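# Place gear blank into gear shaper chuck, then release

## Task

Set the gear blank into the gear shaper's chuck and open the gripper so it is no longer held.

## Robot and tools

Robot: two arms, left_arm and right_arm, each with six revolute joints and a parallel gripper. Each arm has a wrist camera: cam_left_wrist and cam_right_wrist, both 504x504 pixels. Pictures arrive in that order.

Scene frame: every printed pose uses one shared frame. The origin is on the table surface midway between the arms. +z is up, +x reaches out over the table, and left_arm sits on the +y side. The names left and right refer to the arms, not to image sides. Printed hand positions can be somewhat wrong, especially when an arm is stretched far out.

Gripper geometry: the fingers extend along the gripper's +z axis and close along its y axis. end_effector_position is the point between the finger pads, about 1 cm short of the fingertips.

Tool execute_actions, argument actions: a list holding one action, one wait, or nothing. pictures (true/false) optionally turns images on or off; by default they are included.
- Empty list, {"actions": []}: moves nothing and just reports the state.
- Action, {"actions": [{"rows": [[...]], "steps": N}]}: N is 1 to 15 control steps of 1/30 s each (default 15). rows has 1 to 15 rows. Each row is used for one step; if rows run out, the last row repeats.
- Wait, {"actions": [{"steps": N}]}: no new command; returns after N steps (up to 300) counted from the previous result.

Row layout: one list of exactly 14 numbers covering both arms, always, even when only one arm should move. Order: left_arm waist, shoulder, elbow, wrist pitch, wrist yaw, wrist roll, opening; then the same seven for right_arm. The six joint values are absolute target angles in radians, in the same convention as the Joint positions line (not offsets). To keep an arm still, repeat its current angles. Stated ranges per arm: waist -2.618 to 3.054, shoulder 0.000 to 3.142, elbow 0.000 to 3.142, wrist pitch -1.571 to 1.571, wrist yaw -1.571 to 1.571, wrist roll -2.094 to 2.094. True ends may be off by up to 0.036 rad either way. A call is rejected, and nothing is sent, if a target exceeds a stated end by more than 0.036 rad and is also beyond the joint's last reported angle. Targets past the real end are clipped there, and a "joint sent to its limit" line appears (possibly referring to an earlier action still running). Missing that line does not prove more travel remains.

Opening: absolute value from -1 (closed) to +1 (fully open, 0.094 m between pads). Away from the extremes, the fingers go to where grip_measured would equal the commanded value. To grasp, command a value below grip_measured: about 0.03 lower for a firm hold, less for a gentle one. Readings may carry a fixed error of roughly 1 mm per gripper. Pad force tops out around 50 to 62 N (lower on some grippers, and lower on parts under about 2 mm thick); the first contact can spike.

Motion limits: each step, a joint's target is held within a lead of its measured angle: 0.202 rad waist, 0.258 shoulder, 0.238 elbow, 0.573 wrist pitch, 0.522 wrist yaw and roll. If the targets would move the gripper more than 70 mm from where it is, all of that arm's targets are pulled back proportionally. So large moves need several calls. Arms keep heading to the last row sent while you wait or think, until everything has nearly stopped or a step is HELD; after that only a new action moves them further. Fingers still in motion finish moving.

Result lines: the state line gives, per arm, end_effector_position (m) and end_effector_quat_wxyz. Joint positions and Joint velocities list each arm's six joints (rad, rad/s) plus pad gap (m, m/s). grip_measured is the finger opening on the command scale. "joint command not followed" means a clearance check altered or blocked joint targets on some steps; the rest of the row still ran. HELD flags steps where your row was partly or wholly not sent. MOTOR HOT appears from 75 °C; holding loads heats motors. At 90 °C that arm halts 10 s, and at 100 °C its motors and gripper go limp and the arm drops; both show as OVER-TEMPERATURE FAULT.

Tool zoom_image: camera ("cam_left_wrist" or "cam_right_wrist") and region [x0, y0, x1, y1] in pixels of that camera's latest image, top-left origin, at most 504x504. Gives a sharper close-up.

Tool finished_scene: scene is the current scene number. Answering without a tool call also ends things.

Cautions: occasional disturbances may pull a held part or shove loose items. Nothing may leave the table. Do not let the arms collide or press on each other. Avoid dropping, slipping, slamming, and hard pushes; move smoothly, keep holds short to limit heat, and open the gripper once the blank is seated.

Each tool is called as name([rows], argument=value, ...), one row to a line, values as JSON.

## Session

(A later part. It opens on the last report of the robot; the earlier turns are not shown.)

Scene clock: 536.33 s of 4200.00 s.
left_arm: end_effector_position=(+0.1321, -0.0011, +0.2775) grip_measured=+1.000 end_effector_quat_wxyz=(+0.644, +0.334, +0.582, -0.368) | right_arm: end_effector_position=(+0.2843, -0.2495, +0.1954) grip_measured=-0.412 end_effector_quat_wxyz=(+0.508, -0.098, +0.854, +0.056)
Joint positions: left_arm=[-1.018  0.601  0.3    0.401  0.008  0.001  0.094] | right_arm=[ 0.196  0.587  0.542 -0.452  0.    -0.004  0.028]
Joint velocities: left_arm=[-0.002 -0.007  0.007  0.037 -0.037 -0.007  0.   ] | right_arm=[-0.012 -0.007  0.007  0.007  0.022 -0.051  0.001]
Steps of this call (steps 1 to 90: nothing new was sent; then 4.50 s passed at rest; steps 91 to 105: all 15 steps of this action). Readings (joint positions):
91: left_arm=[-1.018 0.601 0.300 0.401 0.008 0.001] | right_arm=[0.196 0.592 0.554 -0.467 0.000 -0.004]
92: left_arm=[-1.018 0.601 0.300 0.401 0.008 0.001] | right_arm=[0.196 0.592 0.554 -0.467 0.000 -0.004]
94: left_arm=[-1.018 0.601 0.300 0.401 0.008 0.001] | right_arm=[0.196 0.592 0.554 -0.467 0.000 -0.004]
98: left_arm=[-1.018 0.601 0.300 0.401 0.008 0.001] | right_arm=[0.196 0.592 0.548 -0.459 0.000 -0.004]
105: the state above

execute_actions([
  {"rows":[[-1.02,0.6,0.32,0.4,0,0,1,0.19,0.565,0.527,-0.41,0.005,0,-0.46],[-1.02,0.6,0.32,0.4,0,0,1,0.19,0.565,0.523,-0.409,0.005,0,-0.46],[-1.02,0.6,0.32,0.4,0,0,1,0.19,0.565,0.519,-0.407,0.005,0,-0.46],[-1.02,0.6,0.32,0.4,0,0,1,0.19,0.564,0.515,-0.404,0.005,0,-0.46],[-1.02,0.6,0.32,0.4,0,0,1,0.19,0.563,0.511,-0.401,0.005,0,-0.46],[-1.02,0.6,0.32,0.4,0,0,1,0.19,0.562,0.507,-0.398,0.005,0,-0.46]],"steps":15},
], pictures=false)

Scene clock: 541.87 s of 4200.00 s.
left_arm: end_effector_position=(+0.1321, -0.0011, +0.2775) grip_measured=+1.000 end_effector_quat_wxyz=(+0.644, +0.334, +0.582, -0.368) | right_arm: end_effector_position=(+0.2844, -0.2495, +0.1951) grip_measured=-0.412 end_effector_quat_wxyz=(+0.514, -0.098, +0.850, +0.057)
Joint positions: left_arm=[-1.018  0.601  0.3    0.401  0.008  0.001  0.094] | right_arm=[ 0.196  0.575  0.528 -0.436  0.    -0.004  0.028]
Joint velocities: left_arm=[ 0.012 -0.012 -0.002 -0.066 -0.007 -0.066  0.   ] | right_arm=[-0.007 -0.007 -0.017  0.007  0.037 -0.022 -0.   ]
Steps of this call (steps 1 to 15: the robot went on to your last target; steps 16 to 90: nothing new was sent; then 2.03 s passed at rest; steps 91 to 105: all 15 steps of this action). Readings (joint positions):
91: left_arm=[-1.018 0.601 0.300 0.401 0.008 0.001] | right_arm=[0.196 0.587 0.542 -0.452 0.000 -0.004]
92: left_arm=[-1.018 0.601 0.300 0.401 0.008 0.001] | right_arm=[0.196 0.587 0.542 -0.452 0.000 -0.004]
94: left_arm=[-1.018 0.601 0.300 0.401 0.008 0.001] | right_arm=[0.196 0.584 0.539 -0.449 0.000 -0.004]
98: left_arm=[-1.018 0.601 0.300 0.401 0.008 0.001] | right_arm=[0.196 0.576 0.529 -0.438 0.000 -0.004]
105: the state above

execute_actions(actions=[])

zoom_image(camera="cam_left_wrist", region=[200, 130, 300, 230])

Scene clock: 548.77 s of 4200.00 s.
left_arm: end_effector_position=(+0.1321, -0.0011, +0.2775) grip_measured=+1.000 end_effector_quat_wxyz=(+0.644, +0.334, +0.582, -0.368) | right_arm: end_effector_position=(+0.2844, -0.2495, +0.1951) grip_measured=-0.412 end_effector_quat_wxyz=(+0.514, -0.098, +0.850, +0.057)
Joint positions: left_arm=[-1.018  0.601  0.3    0.401  0.008  0.001  0.094] | right_arm=[ 0.196  0.575  0.528 -0.436  0.    -0.004  0.028]
Joint velocities: left_arm=[-0.012 -0.007  0.012 -0.037 -0.022  0.066  0.   ] | right_arm=[ 0.017  0.002  0.007 -0.037 -0.022  0.007  0.   ]
Steps of this call (steps 1 to 15: the robot went on to your last target; steps 16 to 90: nothing new was sent; then 3.90 s passed at rest). Readings (joint positions):
1: left_arm=[-1.018 0.601 0.300 0.401 0.008 0.001] | right_arm=[0.196 0.575 0.528 -0.436 0.000 -0.004]
2: left_arm=[-1.018 0.601 0.300 0.401 0.008 0.001] | right_arm=[0.196 0.575 0.528 -0.436 0.000 -0.004]
4: left_arm=[-1.018 0.601 0.300 0.401 0.008 0.001] | right_arm=[0.196 0.575 0.528 -0.436 0.000 -0.004]
8: left_arm=[-1.018 0.601 0.300 0.401 0.008 0.001] | right_arm=[0.196 0.575 0.528 -0.436 0.000 -0.004]
90: the state above
All arms were judged still, so your last target was given up. Only a new action makes them travel on or press farther. Fingers that are still opening or closing keep moving.

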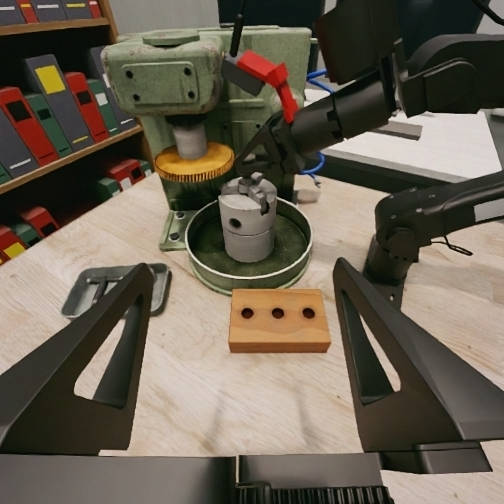

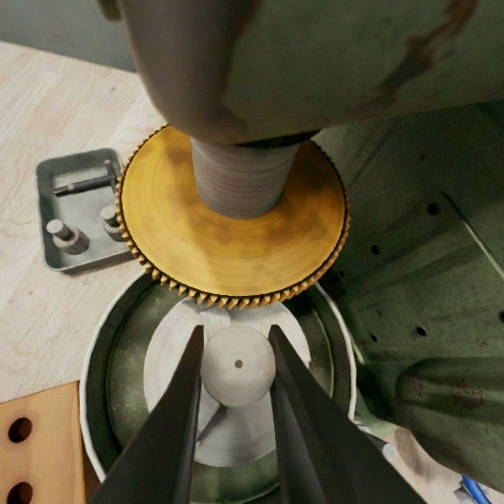

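Region (200, 130, 300, 230) of cam_left_wrist's 504x504 image, scaled by 5.040, with more detail than that image has.

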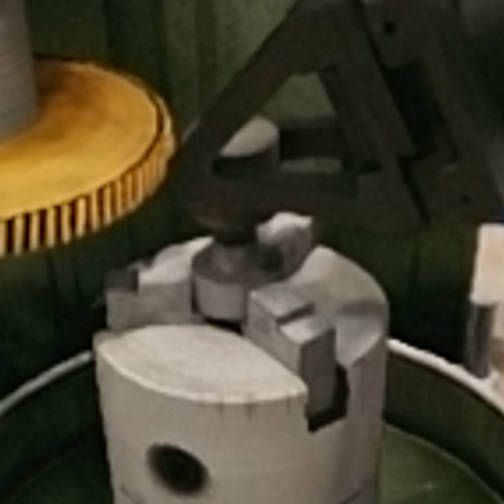

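execute_actions([
  {"rows":[[-1.02,0.6,0.32,0.4,0,0,1,0.19,0.57,0.51,-0.41,0.005,0,-0.46],[-1.02,0.6,0.32,0.4,0,0,1,0.19,0.575,0.513,-0.42,0.005,0,-0.46],[-1.02,0.6,0.32,0.4,0,0,1,0.19,0.58,0.516,-0.43,0.005,0,-0.46],[-1.02,0.6,0.32,0.4,0,0,1,0.19,0.585,0.52,-0.44,0.005,0,-0.46],[-1.02,0.6,0.32,0.4,0,0,1,0.19,0.59,0.52,-0.447,0.005,0,-0.46],[-1.02,0.6,0.32,0.4,0,0,1,0.19,0.595,0.52,-0.453,0.005,0,-0.46],[-1.02,0.6,0.32,0.4,0,0,1,0.19,0.6,0.52,-0.458,0.005,0,-0.46]],"steps":15},
], pictures=false)

Scene clock: 559.97 s of 4200.00 s.
left_arm: end_effector_position=(+0.1321, -0.0011, +0.2775) grip_measured=+1.000 end_effector_quat_wxyz=(+0.644, +0.334, +0.582, -0.368) | right_arm: end_effector_position=(+0.2843, -0.2495, +0.1949) grip_measured=-0.412 end_effector_quat_wxyz=(+0.514, -0.098, +0.850, +0.057)
Joint positions: left_arm=[-1.018  0.601  0.3    0.401  0.008  0.001  0.094] | right_arm=[ 0.196  0.575  0.528 -0.438  0.    -0.004  0.028]
Joint velocities: left_arm=[ 0.002 -0.012  0.012  0.081 -0.007 -0.095  0.   ] | right_arm=[ 0.002  0.007  0.002 -0.007  0.022 -0.081 -0.   ]
Steps of this call (steps 1 to 90: nothing new was sent; then 7.70 s passed at rest; steps 91 to 105: all 15 steps of this action). Readings (joint positions):
91: left_arm=[-1.018 0.601 0.300 0.401 0.008 0.001] | right_arm=[0.196 0.575 0.528 -0.436 0.000 -0.004]
92: left_arm=[-1.018 0.601 0.300 0.401 0.008 0.001] | right_arm=[0.196 0.575 0.528 -0.436 0.000 -0.004]
94: left_arm=[-1.018 0.601 0.300 0.401 0.008 0.001] | right_arm=[0.196 0.575 0.528 -0.437 0.000 -0.004]
98: left_arm=[-1.018 0.601 0.300 0.401 0.008 0.001] | right_arm=[0.196 0.575 0.528 -0.438 0.000 -0.004]
105: the state above

Jammed. Relax the arm and loosen the grip slightly.

execute_actions([
  {"rows":[[-1.02,0.6,0.32,0.4,0,0,1,0.196,0.572,0.54,-0.41,0,0,-0.46],[-1.02,0.6,0.32,0.4,0,0,1,0.196,0.572,0.54,-0.41,0,0,-0.46],[-1.02,0.6,0.32,0.4,0,0,1,0.196,0.572,0.54,-0.41,0,0,-0.46],[-1.02,0.6,0.32,0.4,0,0,1,0.196,0.572,0.54,-0.41,0,0,-0.44],[-1.02,0.6,0.32,0.4,0,0,1,0.196,0.572,0.54,-0.41,0,0,-0.42],[-1.02,0.6,0.32,0.4,0,0,1,0.196,0.572,0.54,-0.41,0,0,-0.41],[-1.02,0.6,0.32,0.4,0,0,1,0.196,0.572,0.54,-0.41,0,0,-0.40],[-1.02,0.6,0.32,0.4,0,0,1,0.196,0.572,0.54,-0.41,0,0,-0.385]],"steps":15},
])

zoom_image(camera="cam_left_wrist", region=[200, 130, 300, 230])

Scene clock: 569.30 s of 4200.00 s.
left_arm: end_effector_position=(+0.1321, -0.0011, +0.2775) grip_measured=+1.000 end_effector_quat_wxyz=(+0.644, +0.334, +0.582, -0.368) | right_arm: end_effector_position=(+0.2843, -0.2495, +0.1950) grip_measured=-0.382 end_effector_quat_wxyz=(+0.514, -0.098, +0.850, +0.057)
Joint positions: left_arm=[-1.018  0.601  0.3    0.401  0.008  0.001  0.094] | right_arm=[ 0.196  0.575  0.528 -0.437  0.    -0.004  0.029]
Joint velocities: left_arm=[-0.017 -0.017  0.017 -0.007 -0.022 -0.037  0.   ] | right_arm=[ 0.012  0.002 -0.012  0.007 -0.022  0.081  0.   ]
Steps of this call (steps 1 to 15: the robot went on to your last target; steps 16 to 90: nothing new was sent; then 5.83 s passed at rest; steps 91 to 105: all 15 steps of this action). Readings (joint positions):
91: left_arm=[-1.018 0.601 0.300 0.401 0.008 0.001] | right_arm=[0.196 0.575 0.528 -0.437 0.000 -0.004]
92: left_arm=[-1.018 0.601 0.300 0.401 0.008 0.001] | right_arm=[0.196 0.575 0.528 -0.437 0.000 -0.004]
94: left_arm=[-1.018 0.601 0.300 0.401 0.008 0.001] | right_arm=[0.196 0.575 0.528 -0.437 0.000 -0.004]
98: left_arm=[-1.018 0.601 0.300 0.401 0.008 0.001] | right_arm=[0.196 0.575 0.528 -0.437 0.000 -0.004]
105: the state above

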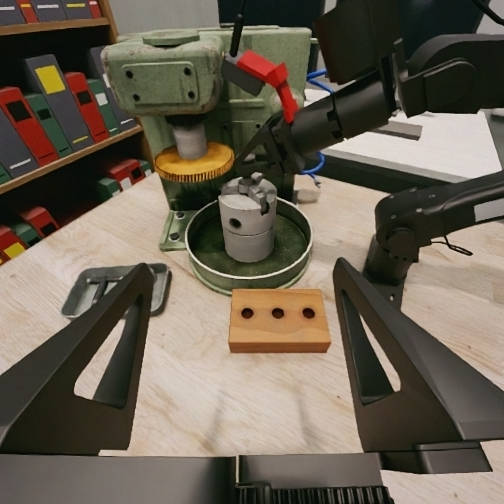

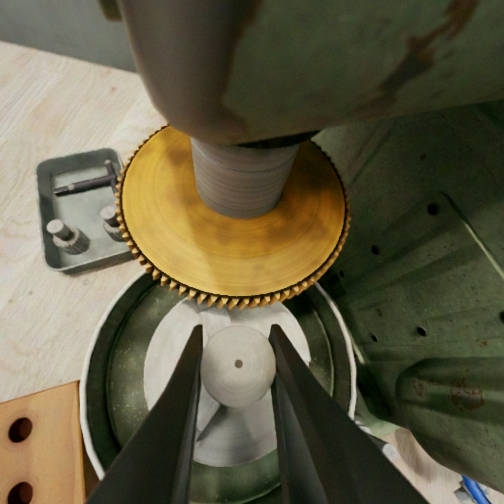

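Region (200, 130, 300, 230) of cam_left_wrist's 504x504 image, scaled by 5.040, with more detail than that image has.

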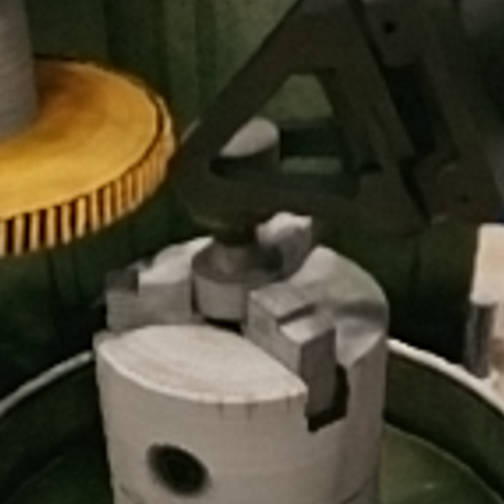

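execute_actions([
  {"rows":[[-1.02,0.6,0.32,0.4,0,0,1,0.196,0.572,0.54,-0.41,0,0,-0.2]],"steps":15},
])

zoom_image(camera="cam_left_wrist", region=[200, 130, 300, 230])

zoom_image(camera="cam_right_wrist", region=[130, 280, 330, 480])

Scene clock: 576.10 s of 4200.00 s.
left_arm: end_effector_position=(+0.1321, -0.0011, +0.2775) grip_measured=+1.000 end_effector_quat_wxyz=(+0.644, +0.334, +0.582, -0.368) | right_arm: end_effector_position=(+0.2860, -0.2491, +0.1982) grip_measured=-0.202 end_effector_quat_wxyz=(+0.520, -0.098, +0.847, +0.058)
Joint positions: left_arm=[-1.018  0.601  0.3    0.401  0.008  0.001  0.094] | right_arm=[ 0.196  0.575  0.528 -0.422  0.    -0.004  0.038]
Joint velocities: left_arm=[-0.007  0.002  0.007 -0.007  0.051  0.037  0.   ] | right_arm=[-0.012 -0.002 -0.012 -0.037  0.051 -0.037  0.   ]
Steps of this call (steps 1 to 15: the robot went on to your last target; steps 16 to 90: nothing new was sent; then 3.30 s passed at rest; steps 91 to 105: all 15 steps of this action). Readings (joint positions):
91: left_arm=[-1.018 0.601 0.300 0.401 0.008 0.001] | right_arm=[0.196 0.575 0.528 -0.435 0.000 -0.004]
92: left_arm=[-1.018 0.601 0.300 0.401 0.008 0.001] | right_arm=[0.196 0.575 0.528 -0.433 0.000 -0.004]
94: left_arm=[-1.018 0.601 0.300 0.401 0.008 0.001] | right_arm=[0.196 0.575 0.528 -0.429 0.000 -0.004]
98: left_arm=[-1.018 0.601 0.300 0.401 0.008 0.001] | right_arm=[0.196 0.575 0.528 -0.424 0.000 -0.004]
105: the state above

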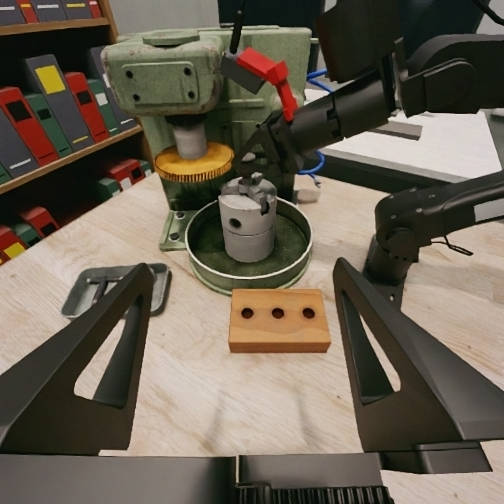

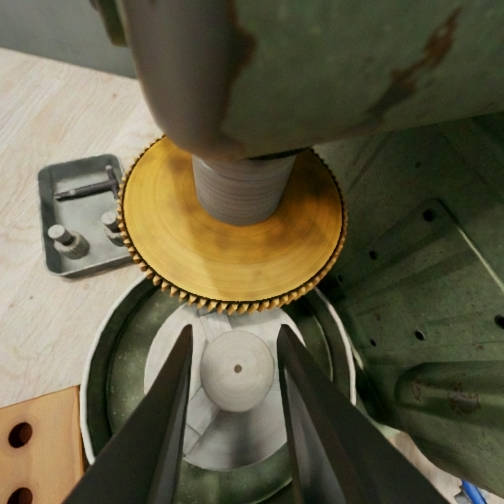

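Region (200, 130, 300, 230) of cam_left_wrist's 504x504 image, scaled by 5.040, with more detail than that image has.

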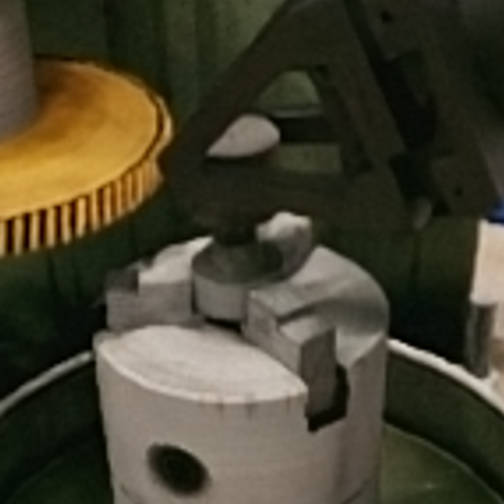

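Region (130, 280, 330, 480) of cam_right_wrist's 504x504 image, scaled by 2.520, with more detail than that image has.

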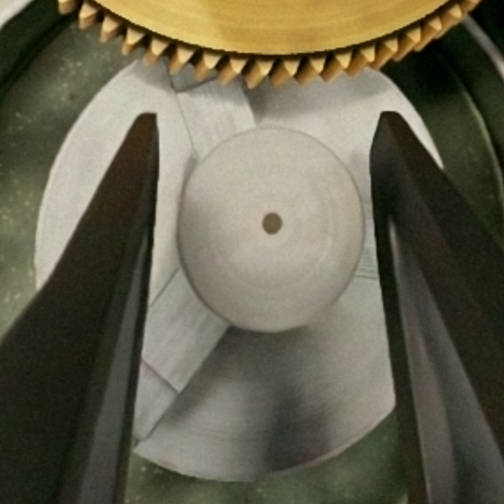

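execute_actions([
  {"rows":[[-1.02,0.6,0.32,0.4,0,0,1,0.205,0.572,0.54,-0.42,0,0,-0.2],[-1.02,0.6,0.32,0.4,0,0,1,0.208,0.572,0.54,-0.42,0,0,-0.2],[-1.02,0.6,0.32,0.4,0,0,1,0.211,0.572,0.54,-0.42,0,0,-0.2],[-1.02,0.6,0.32,0.4,0,0,1,0.214,0.572,0.54,-0.42,0,0,-0.2],[-1.02,0.6,0.32,0.4,0,0,1,0.216,0.572,0.54,-0.42,0,0,-0.2],[-1.02,0.6,0.32,0.4,0,0,1,0.218,0.572,0.54,-0.42,0,0,-0.2],[-1.02,0.6,0.32,0.4,0,0,1,0.22,0.572,0.54,-0.42,0,0,-0.2],[-1.02,0.6,0.32,0.4,0,0,1,0.222,0.572,0.54,-0.42,0,0,-0.2],[-1.02,0.6,0.32,0.4,0,0,1,0.224,0.572,0.54,-0.42,0,0,-0.2],[-1.02,0.6,0.32,0.4,0,0,1,0.226,0.572,0.54,-0.42,0,0,-0.2]],"steps":15},
])

zoom_image(camera="cam_left_wrist", region=[200, 130, 300, 230])

Scene clock: 588.07 s of 4200.00 s.
left_arm: end_effector_position=(+0.1321, -0.0011, +0.2775) grip_measured=+1.000 end_effector_quat_wxyz=(+0.644, +0.334, +0.582, -0.368) | right_arm: end_effector_position=(+0.2850, -0.2448, +0.1983) grip_measured=-0.202 end_effector_quat_wxyz=(+0.520, -0.105, +0.846, +0.061)
Joint positions: left_arm=[-1.018  0.601  0.3    0.401  0.008  0.001  0.094] | right_arm=[ 0.215  0.575  0.528 -0.422  0.003 -0.004  0.038]
Joint velocities: left_arm=[ 0.017 -0.007 -0.012 -0.037 -0.051 -0.066  0.   ] | right_arm=[-0.002 -0.002  0.012  0.037 -0.007  0.022  0.   ]
Steps of this call (steps 1 to 15: the robot went on to your last target; steps 16 to 90: nothing new was sent; then 8.47 s passed at rest; steps 91 to 105: all 15 steps of this action). Readings (joint positions):
91: left_arm=[-1.018 0.601 0.300 0.401 0.008 0.001] | right_arm=[0.196 0.575 0.528 -0.422 0.000 -0.004]
92: left_arm=[-1.018 0.601 0.300 0.401 0.008 0.001] | right_arm=[0.196 0.575 0.528 -0.422 0.000 -0.004]
94: left_arm=[-1.018 0.601 0.300 0.401 0.008 0.001] | right_arm=[0.199 0.575 0.528 -0.422 0.000 -0.004]
98: left_arm=[-1.018 0.601 0.300 0.401 0.008 0.001] | right_arm=[0.209 0.575 0.528 -0.422 0.000 -0.004]
105: the state above

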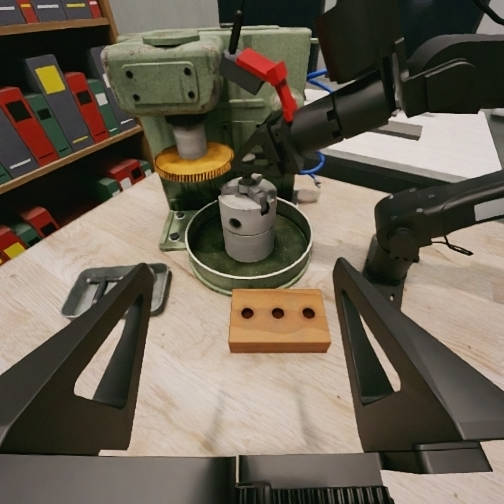

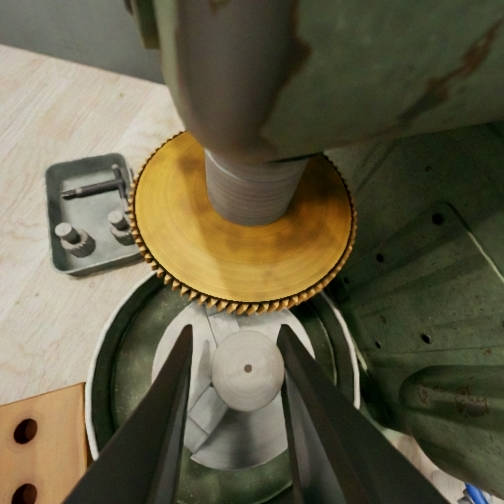

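Region (200, 130, 300, 230) of cam_left_wrist's 504x504 image, scaled by 5.040, with more detail than that image has.

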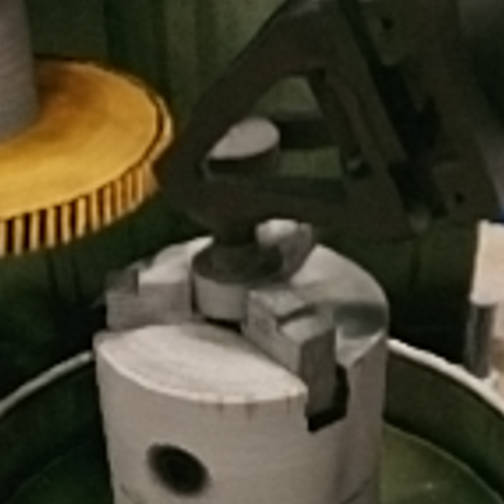

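In contact; push on.

execute_actions([
  {"rows":[[-1.02,0.6,0.32,0.4,0,0,1,0.228,0.572,0.54,-0.42,-0.003,0,-0.2],[-1.02,0.6,0.32,0.4,0,0,1,0.23,0.572,0.54,-0.42,-0.006,0,-0.2],[-1.02,0.6,0.32,0.4,0,0,1,0.232,0.572,0.54,-0.42,-0.009,0,-0.2],[-1.02,0.6,0.32,0.4,0,0,1,0.234,0.572,0.54,-0.42,-0.012,0,-0.2],[-1.02,0.6,0.32,0.4,0,0,1,0.236,0.572,0.54,-0.42,-0.015,0,-0.2],[-1.02,0.6,0.32,0.4,0,0,1,0.238,0.572,0.54,-0.42,-0.015,0,-0.2]],"steps":15},
])

zoom_image(camera="cam_left_wrist", region=[200, 130, 300, 230])

Scene clock: 596.10 s of 4200.00 s.
left_arm: end_effector_position=(+0.1321, -0.0011, +0.2775) grip_measured=+1.000 end_effector_quat_wxyz=(+0.644, +0.334, +0.582, -0.368) | right_arm: end_effector_position=(+0.2847, -0.2439, +0.1983) grip_measured=-0.201 end_effector_quat_wxyz=(+0.520, -0.106, +0.845, +0.060)
Joint positions: left_arm=[-1.018  0.601  0.3    0.401  0.008  0.001  0.094] | right_arm=[ 0.223  0.575  0.528 -0.422  0.011 -0.004  0.038]
Joint velocities: left_arm=[-0.017  0.017  0.002 -0.11   0.007  0.022  0.   ] | right_arm=[-0.002 -0.007 -0.022 -0.051  0.022 -0.037  0.   ]
Steps of this call (steps 1 to 15: the robot went on to your last target; steps 16 to 90: nothing new was sent; then 4.53 s passed at rest; steps 91 to 105: all 15 steps of this action). Readings (joint positions):
91: left_arm=[-1.018 0.601 0.300 0.401 0.008 0.001] | right_arm=[0.215 0.575 0.528 -0.422 0.003 -0.004]
92: left_arm=[-1.018 0.601 0.300 0.401 0.008 0.001] | right_arm=[0.216 0.575 0.528 -0.422 0.003 -0.004]
94: left_arm=[-1.018 0.601 0.300 0.401 0.008 0.001] | right_arm=[0.219 0.575 0.528 -0.422 0.004 -0.004]
98: left_arm=[-1.018 0.601 0.300 0.401 0.008 0.001] | right_arm=[0.223 0.575 0.528 -0.422 0.010 -0.004]
105: the state above

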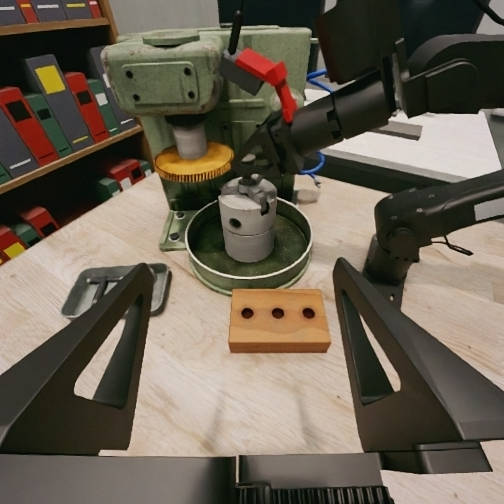

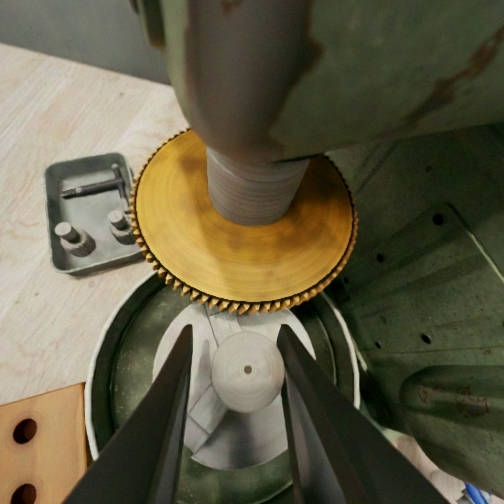

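Region (200, 130, 300, 230) of cam_left_wrist's 504x504 image, scaled by 5.040, with more detail than that image has.

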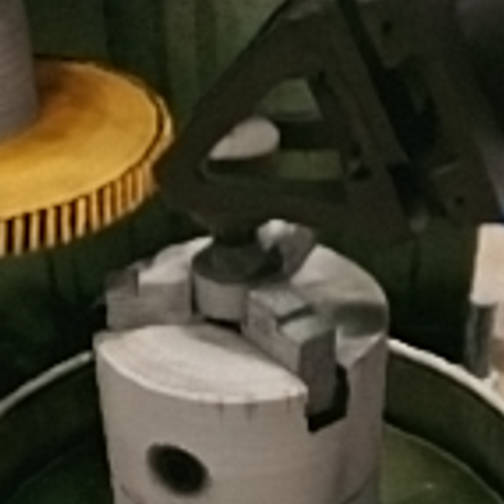

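execute_actions([
  {"rows":[[-1.02,0.6,0.32,0.4,0,0,1,0.215,0.572,0.54,-0.43,-0.01,0,-0.2],[-1.02,0.6,0.32,0.4,0,0,1,0.205,0.572,0.54,-0.44,-0.01,0,-0.2],[-1.02,0.6,0.32,0.4,0,0,1,0.198,0.572,0.54,-0.45,-0.01,0,-0.2],[-1.02,0.6,0.32,0.4,0,0,1,0.192,0.572,0.54,-0.455,-0.01,0,-0.2],[-1.02,0.6,0.32,0.4,0,0,1,0.189,0.572,0.54,-0.455,-0.01,0,-0.2],[-1.02,0.6,0.32,0.4,0,0,1,0.189,0.572,0.54,-0.455,-0.01,0,-0.2],[-1.02,0.6,0.32,0.4,0,0,1,0.189,0.572,0.54,-0.455,-0.01,0,-0.2],[-1.02,0.6,0.32,0.4,0,0,1,0.189,0.572,0.54,-0.455,-0.01,0,-0.2],[-1.02,0.6,0.32,0.4,0,0,1,0.189,0.572,0.54,-0.455,-0.01,0,-0.2],[-1.02,0.6,0.32,0.4,0,0,1,0.196,0.572,0.54,-0.455,0,0,-0.3],[-1.02,0.6,0.32,0.4,0,0,1,0.196,0.572,0.54,-0.455,0,0,-0.38],[-1.02,0.6,0.32,0.4,0,0,1,0.196,0.572,0.54,-0.455,0,0,-0.47]],"steps":15},
], pictures=false)

execute_actions([
  {"rows":[[-1.02,0.6,0.32,0.4,0,0,1,0.196,0.58,0.53,-0.46,0,0,-0.47],[-1.02,0.6,0.32,0.4,0,0,1,0.196,0.585,0.52,-0.465,0,0,-0.47],[-1.02,0.6,0.32,0.4,0,0,1,0.196,0.59,0.512,-0.47,0,0,-0.47],[-1.02,0.6,0.32,0.4,0,0,1,0.196,0.595,0.504,-0.48,0,0,-0.47],[-1.02,0.6,0.32,0.4,0,0,1,0.196,0.598,0.497,-0.49,0,0,-0.47],[-1.02,0.6,0.32,0.4,0,0,1,0.196,0.6,0.49,-0.5,0,0,-0.47]],"steps":15},
], pictures=false)

Scene clock: 610.53 s of 4200.00 s.
left_arm: end_effector_position=(+0.1321, -0.0011, +0.2775) grip_measured=+1.000 end_effector_quat_wxyz=(+0.644, +0.334, +0.582, -0.368) | right_arm: end_effector_position=(+0.2837, -0.2494, +0.1939) grip_measured=-0.410 end_effector_quat_wxyz=(+0.512, -0.099, +0.852, +0.057)
Joint positions: left_arm=[-1.018  0.601  0.3    0.401  0.008  0.001  0.094] | right_arm=[ 0.198  0.575  0.528 -0.442  0.001 -0.004  0.028]
Joint velocities: left_arm=[-0.002  0.002 -0.027  0.007 -0.037 -0.007  0.   ] | right_arm=[ 0.012  0.002 -0.002 -0.037 -0.007 -0.051  0.   ]
Steps of this call (steps 1 to 15: the robot went on to your last target; steps 16 to 90: nothing new was sent; then 10.93 s passed at rest; steps 91 to 105: all 15 steps of this action). Readings (joint positions):
91: left_arm=[-1.018 0.601 0.300 0.401 0.008 0.001] | right_arm=[0.223 0.575 0.528 -0.422 0.011 -0.004]
92: left_arm=[-1.018 0.601 0.300 0.401 0.008 0.001] | right_arm=[0.220 0.575 0.528 -0.422 0.009 -0.004]
94: left_arm=[-1.018 0.601 0.300 0.401 0.008 0.001] | right_arm=[0.211 0.575 0.528 -0.427 0.004 -0.004]
98: left_arm=[-1.018 0.601 0.300 0.401 0.008 0.001] | right_arm=[0.198 0.575 0.528 -0.436 0.001 -0.004]
105: the state above

Scene clock: 611.03 s of 4200.00 s.
left_arm: end_effector_position=(+0.1321, -0.0011, +0.2775) grip_measured=+1.000 end_effector_quat_wxyz=(+0.644, +0.334, +0.582, -0.368) | right_arm: end_effector_position=(+0.2839, -0.2493, +0.1826) grip_measured=-0.410 end_effector_quat_wxyz=(+0.499, -0.100, +0.859, +0.055)
Joint positions: left_arm=[-1.018  0.601  0.3    0.401  0.008  0.001  0.094] | right_arm=[ 0.198  0.591  0.51  -0.438  0.001 -0.004  0.028]
Joint velocities: left_arm=[-0.007 -0.012 -0.002 -0.037 -0.022  0.037  0.   ] | right_arm=[-0.002  0.007  0.007  0.007 -0.022  0.007 -0.001]
Steps of this call (steps 1 to 15: all 15 steps of this action). Readings (joint positions):
1: left_arm=[-1.018 0.601 0.300 0.401 0.008 0.001] | right_arm=[0.198 0.575 0.528 -0.442 0.001 -0.004]
2: left_arm=[-1.018 0.601 0.300 0.401 0.008 0.001] | right_arm=[0.198 0.575 0.528 -0.443 0.001 -0.004]
4: left_arm=[-1.018 0.601 0.300 0.401 0.008 0.001] | right_arm=[0.198 0.576 0.527 -0.443 0.001 -0.004]
8: left_arm=[-1.018 0.601 0.300 0.401 0.008 0.001] | right_arm=[0.198 0.589 0.512 -0.439 0.001 -0.004]
15: the state above

Friction fit; it moves with force. Continue.

execute_actions([
  {"rows":[[-1.02,0.6,0.32,0.4,0,0,1,0.196,0.598,0.484,-0.495,0,0,-0.47],[-1.02,0.6,0.32,0.4,0,0,1,0.196,0.596,0.478,-0.49,0,0,-0.47],[-1.02,0.6,0.32,0.4,0,0,1,0.196,0.594,0.472,-0.485,0,0,-0.47],[-1.02,0.6,0.32,0.4,0,0,1,0.196,0.592,0.466,-0.48,0,0,-0.47],[-1.02,0.6,0.32,0.4,0,0,1,0.196,0.59,0.46,-0.475,0,0,-0.47],[-1.02,0.6,0.32,0.4,0,0,1,0.196,0.59,0.454,-0.47,0,0,-0.47]],"steps":15},
])

zoom_image(camera="cam_left_wrist", region=[200, 130, 300, 230])

Scene clock: 617.30 s of 4200.00 s.
left_arm: end_effector_position=(+0.1321, -0.0011, +0.2775) grip_measured=+1.000 end_effector_quat_wxyz=(+0.644, +0.334, +0.582, -0.368) | right_arm: end_effector_position=(+0.2840, -0.2493, +0.1817) grip_measured=-0.410 end_effector_quat_wxyz=(+0.502, -0.099, +0.857, +0.056)
Joint positions: left_arm=[-1.018  0.601  0.3    0.401  0.008  0.001  0.094] | right_arm=[ 0.198  0.585  0.5   -0.427  0.001 -0.004  0.028]
Joint velocities: left_arm=[ 0.012  0.002  0.002 -0.022 -0.066  0.007  0.   ] | right_arm=[-0.007  0.002 -0.017 -0.037 -0.022 -0.051  0.001]
Steps of this call (steps 1 to 15: the robot went on to your last target; steps 16 to 90: nothing new was sent; then 2.77 s passed at rest; steps 91 to 105: all 15 steps of this action). Readings (joint positions):
91: left_arm=[-1.018 0.601 0.300 0.401 0.008 0.001] | right_arm=[0.198 0.591 0.510 -0.438 0.001 -0.004]
92: left_arm=[-1.018 0.601 0.300 0.401 0.008 0.001] | right_arm=[0.198 0.591 0.510 -0.437 0.001 -0.004]
94: left_arm=[-1.018 0.601 0.300 0.401 0.008 0.001] | right_arm=[0.198 0.591 0.508 -0.435 0.001 -0.004]
98: left_arm=[-1.018 0.601 0.300 0.401 0.008 0.001] | right_arm=[0.198 0.587 0.502 -0.429 0.001 -0.004]
105: the state above

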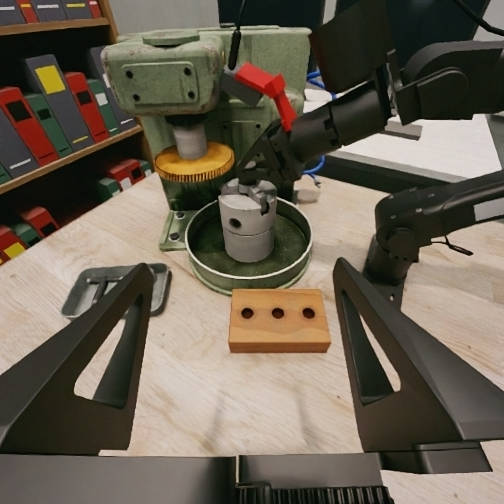

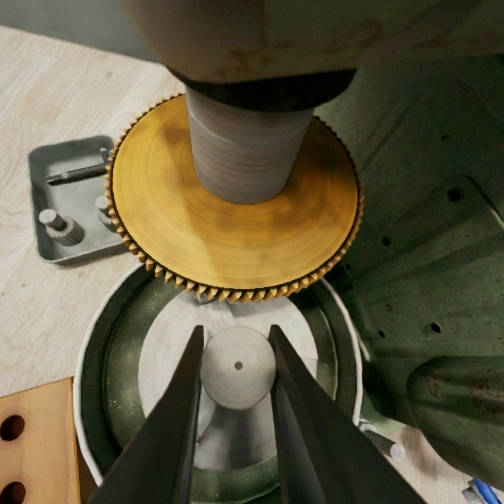

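Region (200, 130, 300, 230) of cam_left_wrist's 504x504 image, scaled by 5.040, with more detail than that image has.

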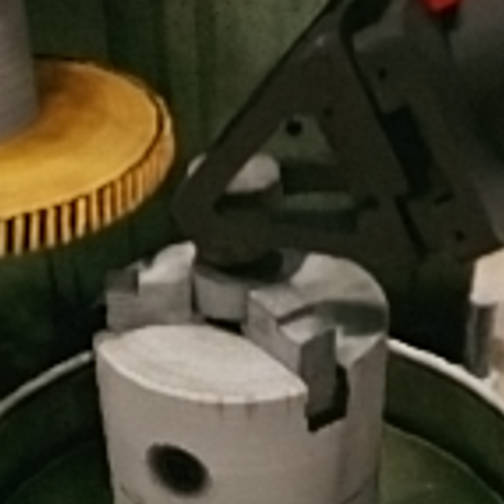

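execute_actions([
  {"rows":[[-1.02,0.6,0.32,0.4,0,0,1,0.196,0.596,0.454,-0.48,0,0,-0.47],[-1.02,0.6,0.32,0.4,0,0,1,0.196,0.602,0.454,-0.49,0,0,-0.47],[-1.02,0.6,0.32,0.4,0,0,1,0.196,0.608,0.454,-0.5,0,0,-0.47],[-1.02,0.6,0.32,0.4,0,0,1,0.196,0.614,0.452,-0.51,0,0,-0.47],[-1.02,0.6,0.32,0.4,0,0,1,0.196,0.62,0.45,-0.52,0,0,-0.47]],"steps":15},
], pictures=false)

execute_actions([
  {"rows":[[-1.02,0.6,0.32,0.4,0,0,1,0.198,0.6,0.48,-0.47,0,0,-0.47],[-1.02,0.6,0.32,0.4,0,0,1,0.198,0.585,0.505,-0.43,0,0,-0.47],[-1.02,0.6,0.32,0.4,0,0,1,0.198,0.585,0.505,-0.43,0,0,-0.47],[-1.02,0.6,0.32,0.4,0,0,1,0.198,0.585,0.505,-0.43,0,0,-0.4],[-1.02,0.6,0.32,0.4,0,0,1,0.198,0.585,0.505,-0.43,0,0,-0.2]],"steps":15},
])

zoom_image(camera="cam_left_wrist", region=[200, 130, 300, 230])

Scene clock: 627.10 s of 4200.00 s.
left_arm: end_effector_position=(+0.1321, -0.0011, +0.2775) grip_measured=+1.000 end_effector_quat_wxyz=(+0.644, +0.334, +0.582, -0.368) | right_arm: end_effector_position=(+0.2839, -0.2493, +0.1815) grip_measured=-0.410 end_effector_quat_wxyz=(+0.502, -0.099, +0.858, +0.056)
Joint positions: left_arm=[-1.018  0.601  0.3    0.401  0.008  0.001  0.094] | right_arm=[ 0.198  0.585  0.5   -0.428  0.001 -0.004  0.028]
Joint velocities: left_arm=[ 0.002 -0.017  0.002 -0.037 -0.037 -0.007  0.   ] | right_arm=[-0.007  0.012 -0.002 -0.051  0.022 -0.066 -0.   ]
Steps of this call (steps 1 to 15: the robot went on to your last target; steps 16 to 90: nothing new was sent; then 6.30 s passed at rest; steps 91 to 105: all 15 steps of this action). Readings (joint positions):
91: left_arm=[-1.018 0.601 0.300 0.401 0.008 0.001] | right_arm=[0.198 0.585 0.500 -0.427 0.001 -0.004]
92: left_arm=[-1.018 0.601 0.300 0.401 0.008 0.001] | right_arm=[0.198 0.585 0.500 -0.427 0.001 -0.004]
94: left_arm=[-1.018 0.601 0.300 0.401 0.008 0.001] | right_arm=[0.198 0.585 0.500 -0.428 0.001 -0.004]
98: left_arm=[-1.018 0.601 0.300 0.401 0.008 0.001] | right_arm=[0.198 0.585 0.500 -0.428 0.001 -0.004]
105: the state above

Scene clock: 627.60 s of 4200.00 s.
left_arm: end_effector_position=(+0.1321, -0.0011, +0.2775) grip_measured=+1.000 end_effector_quat_wxyz=(+0.644, +0.334, +0.582, -0.368) | right_arm: end_effector_position=(+0.2839, -0.2493, +0.1818) grip_measured=-0.202 end_effector_quat_wxyz=(+0.502, -0.099, +0.857, +0.056)
Joint positions: left_arm=[-1.018  0.601  0.3    0.401  0.008  0.001  0.094] | right_arm=[ 0.198  0.584  0.5   -0.428  0.001 -0.004  0.038]
Joint velocities: left_arm=[-0.002 -0.012  0.002  0.037 -0.007  0.022  0.   ] | right_arm=[-0.032 -0.007 -0.002  0.007 -0.037  0.007 -0.001]
Steps of this call (steps 1 to 15: all 15 steps of this action). Readings (joint positions):
1: left_arm=[-1.018 0.601 0.300 0.401 0.008 0.001] | right_arm=[0.198 0.585 0.500 -0.427 0.001 -0.004]
2: left_arm=[-1.018 0.601 0.300 0.401 0.008 0.001] | right_arm=[0.198 0.585 0.500 -0.426 0.001 -0.004]
4: left_arm=[-1.018 0.601 0.300 0.401 0.008 0.001] | right_arm=[0.198 0.585 0.500 -0.426 0.001 -0.004]
8: left_arm=[-1.018 0.601 0.300 0.401 0.008 0.001] | right_arm=[0.198 0.584 0.500 -0.428 0.001 -0.004]
15: the state above

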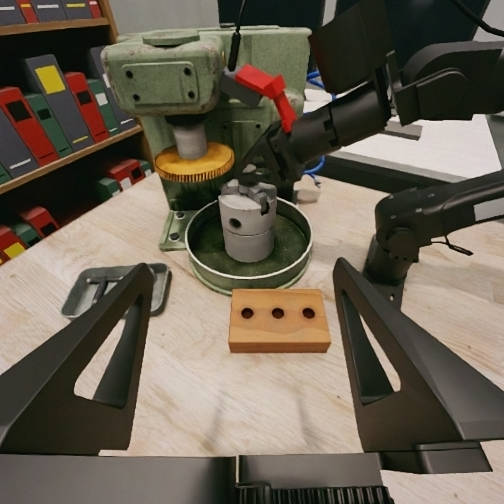

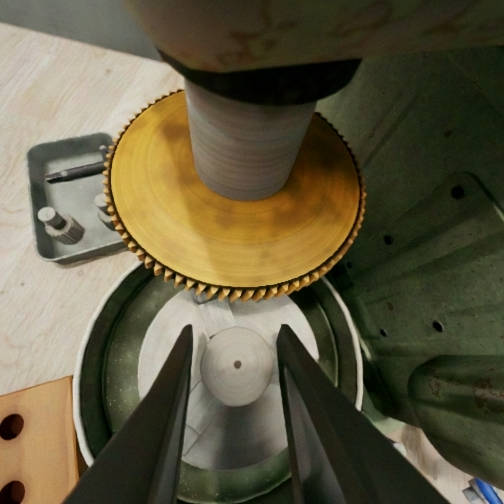

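Region (200, 130, 300, 230) of cam_left_wrist's 504x504 image, scaled by 5.040, with more detail than that image has.

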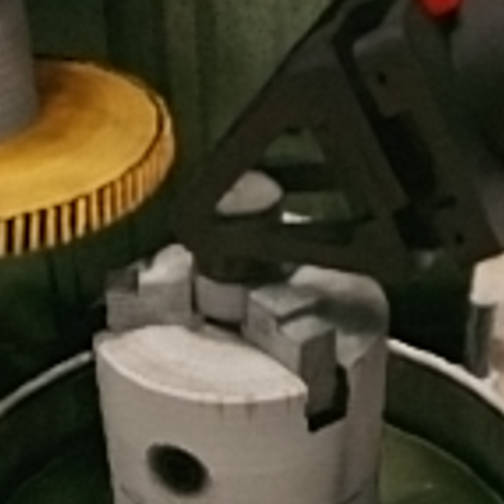

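execute_actions([
  {"rows":[[-1.02,0.6,0.32,0.4,0,0,1,0.198,0.56,0.53,-0.45,0,0,-0.1],[-1.02,0.6,0.32,0.4,0,0,1,0.198,0.55,0.545,-0.475,0,0,-0.1],[-1.02,0.6,0.32,0.4,0,0,1,0.198,0.537,0.56,-0.5,0,0,-0.1],[-1.02,0.6,0.32,0.4,0,0,1,0.198,0.525,0.573,-0.525,0,0,-0.1],[-1.02,0.6,0.32,0.4,0,0,1,0.198,0.512,0.586,-0.55,0,0,-0.1],[-1.02,0.6,0.32,0.4,0,0,1,0.198,0.5,0.6,-0.575,0,0,-0.1],[-1.02,0.6,0.32,0.4,0,0,1,0.198,0.487,0.613,-0.6,0,0,-0.1],[-1.02,0.6,0.32,0.4,0,0,1,0.198,0.475,0.626,-0.625,0,0,-0.1],[-1.02,0.6,0.32,0.4,0,0,1,0.198,0.462,0.64,-0.65,0,0,-0.1],[-1.02,0.6,0.32,0.4,0,0,1,0.198,0.45,0.653,-0.675,0,0,-0.1],[-1.02,0.6,0.32,0.4,0,0,1,0.198,0.437,0.666,-0.7,0,0,-0.1],[-1.02,0.6,0.32,0.4,0,0,1,0.198,0.425,0.68,-0.725,0,0,-0.1],[-1.02,0.6,0.32,0.4,0,0,1,0.198,0.412,0.693,-0.75,0,0,-0.1],[-1.02,0.6,0.32,0.4,0,0,1,0.198,0.4,0.706,-0.775,0,0,-0.1],[-1.02,0.6,0.32,0.4,0,0,1,0.198,0.39,0.72,-0.8,0,0,-0.1]],"steps":15},
])

zoom_image(camera="cam_left_wrist", region=[200, 130, 300, 230])

Scene clock: 641.53 s of 4200.00 s.
left_arm: end_effector_position=(+0.1321, -0.0011, +0.2775) grip_measured=+1.000 end_effector_quat_wxyz=(+0.644, +0.334, +0.582, -0.368) | right_arm: end_effector_position=(+0.2474, -0.2577, +0.2407) grip_measured=-0.102 end_effector_quat_wxyz=(+0.533, -0.097, +0.838, +0.059)
Joint positions: left_arm=[-1.018  0.601  0.3    0.401  0.008  0.001  0.094] | right_arm=[ 0.198  0.429  0.674 -0.682  0.001 -0.004  0.042]
Joint velocities: left_arm=[-0.017 -0.027  0.012  0.037 -0.007 -0.022  0.   ] | right_arm=[ 0.002 -0.32   0.364 -0.755 -0.007  0.022 -0.001]
Steps of this call (steps 1 to 15: the robot went on to your last target; steps 16 to 90: nothing new was sent; then 10.43 s passed at rest; steps 91 to 105: all 15 steps of this action). Readings (joint positions):
91: left_arm=[-1.018 0.601 0.300 0.401 0.008 0.001] | right_arm=[0.198 0.584 0.500 -0.428 0.001 -0.004]
92: left_arm=[-1.018 0.601 0.300 0.401 0.008 0.001] | right_arm=[0.198 0.583 0.503 -0.435 0.001 -0.004]
94: left_arm=[-1.018 0.601 0.300 0.401 0.008 0.001] | right_arm=[0.198 0.571 0.518 -0.465 0.001 -0.004]
98: left_arm=[-1.018 0.601 0.300 0.401 0.008 0.001] | right_arm=[0.198 0.520 0.574 -0.535 0.001 -0.004]
105: the state above

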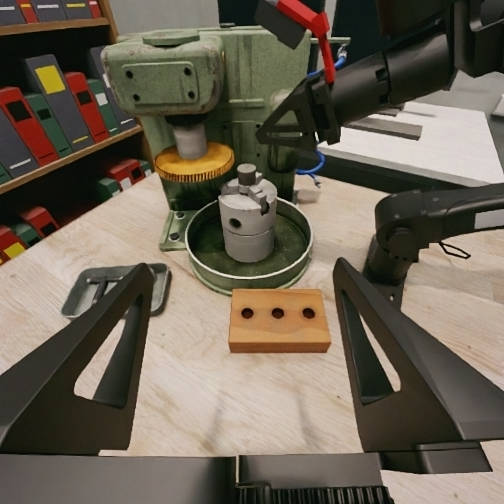

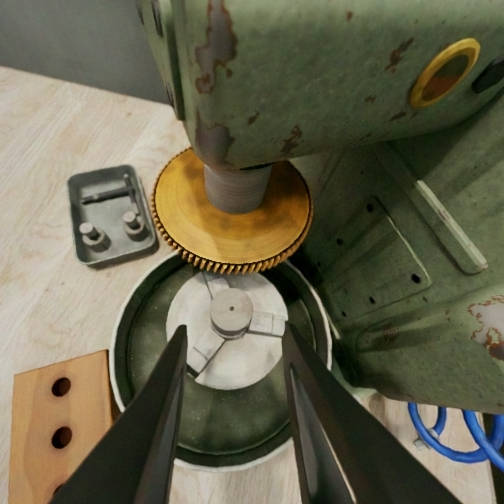

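Region (200, 130, 300, 230) of cam_left_wrist's 504x504 image, scaled by 5.040, with more detail than that image has.

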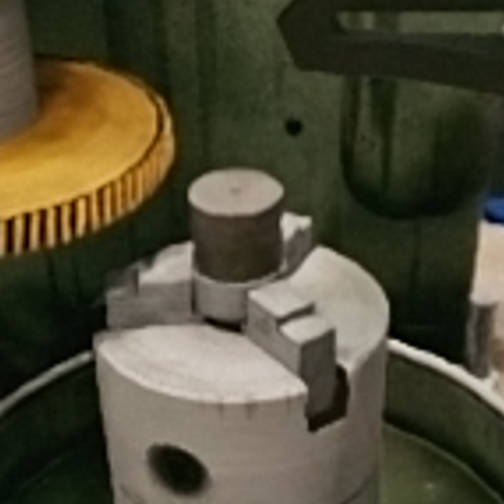

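finished_scene(scene=1)

The scene is finished: the task was done.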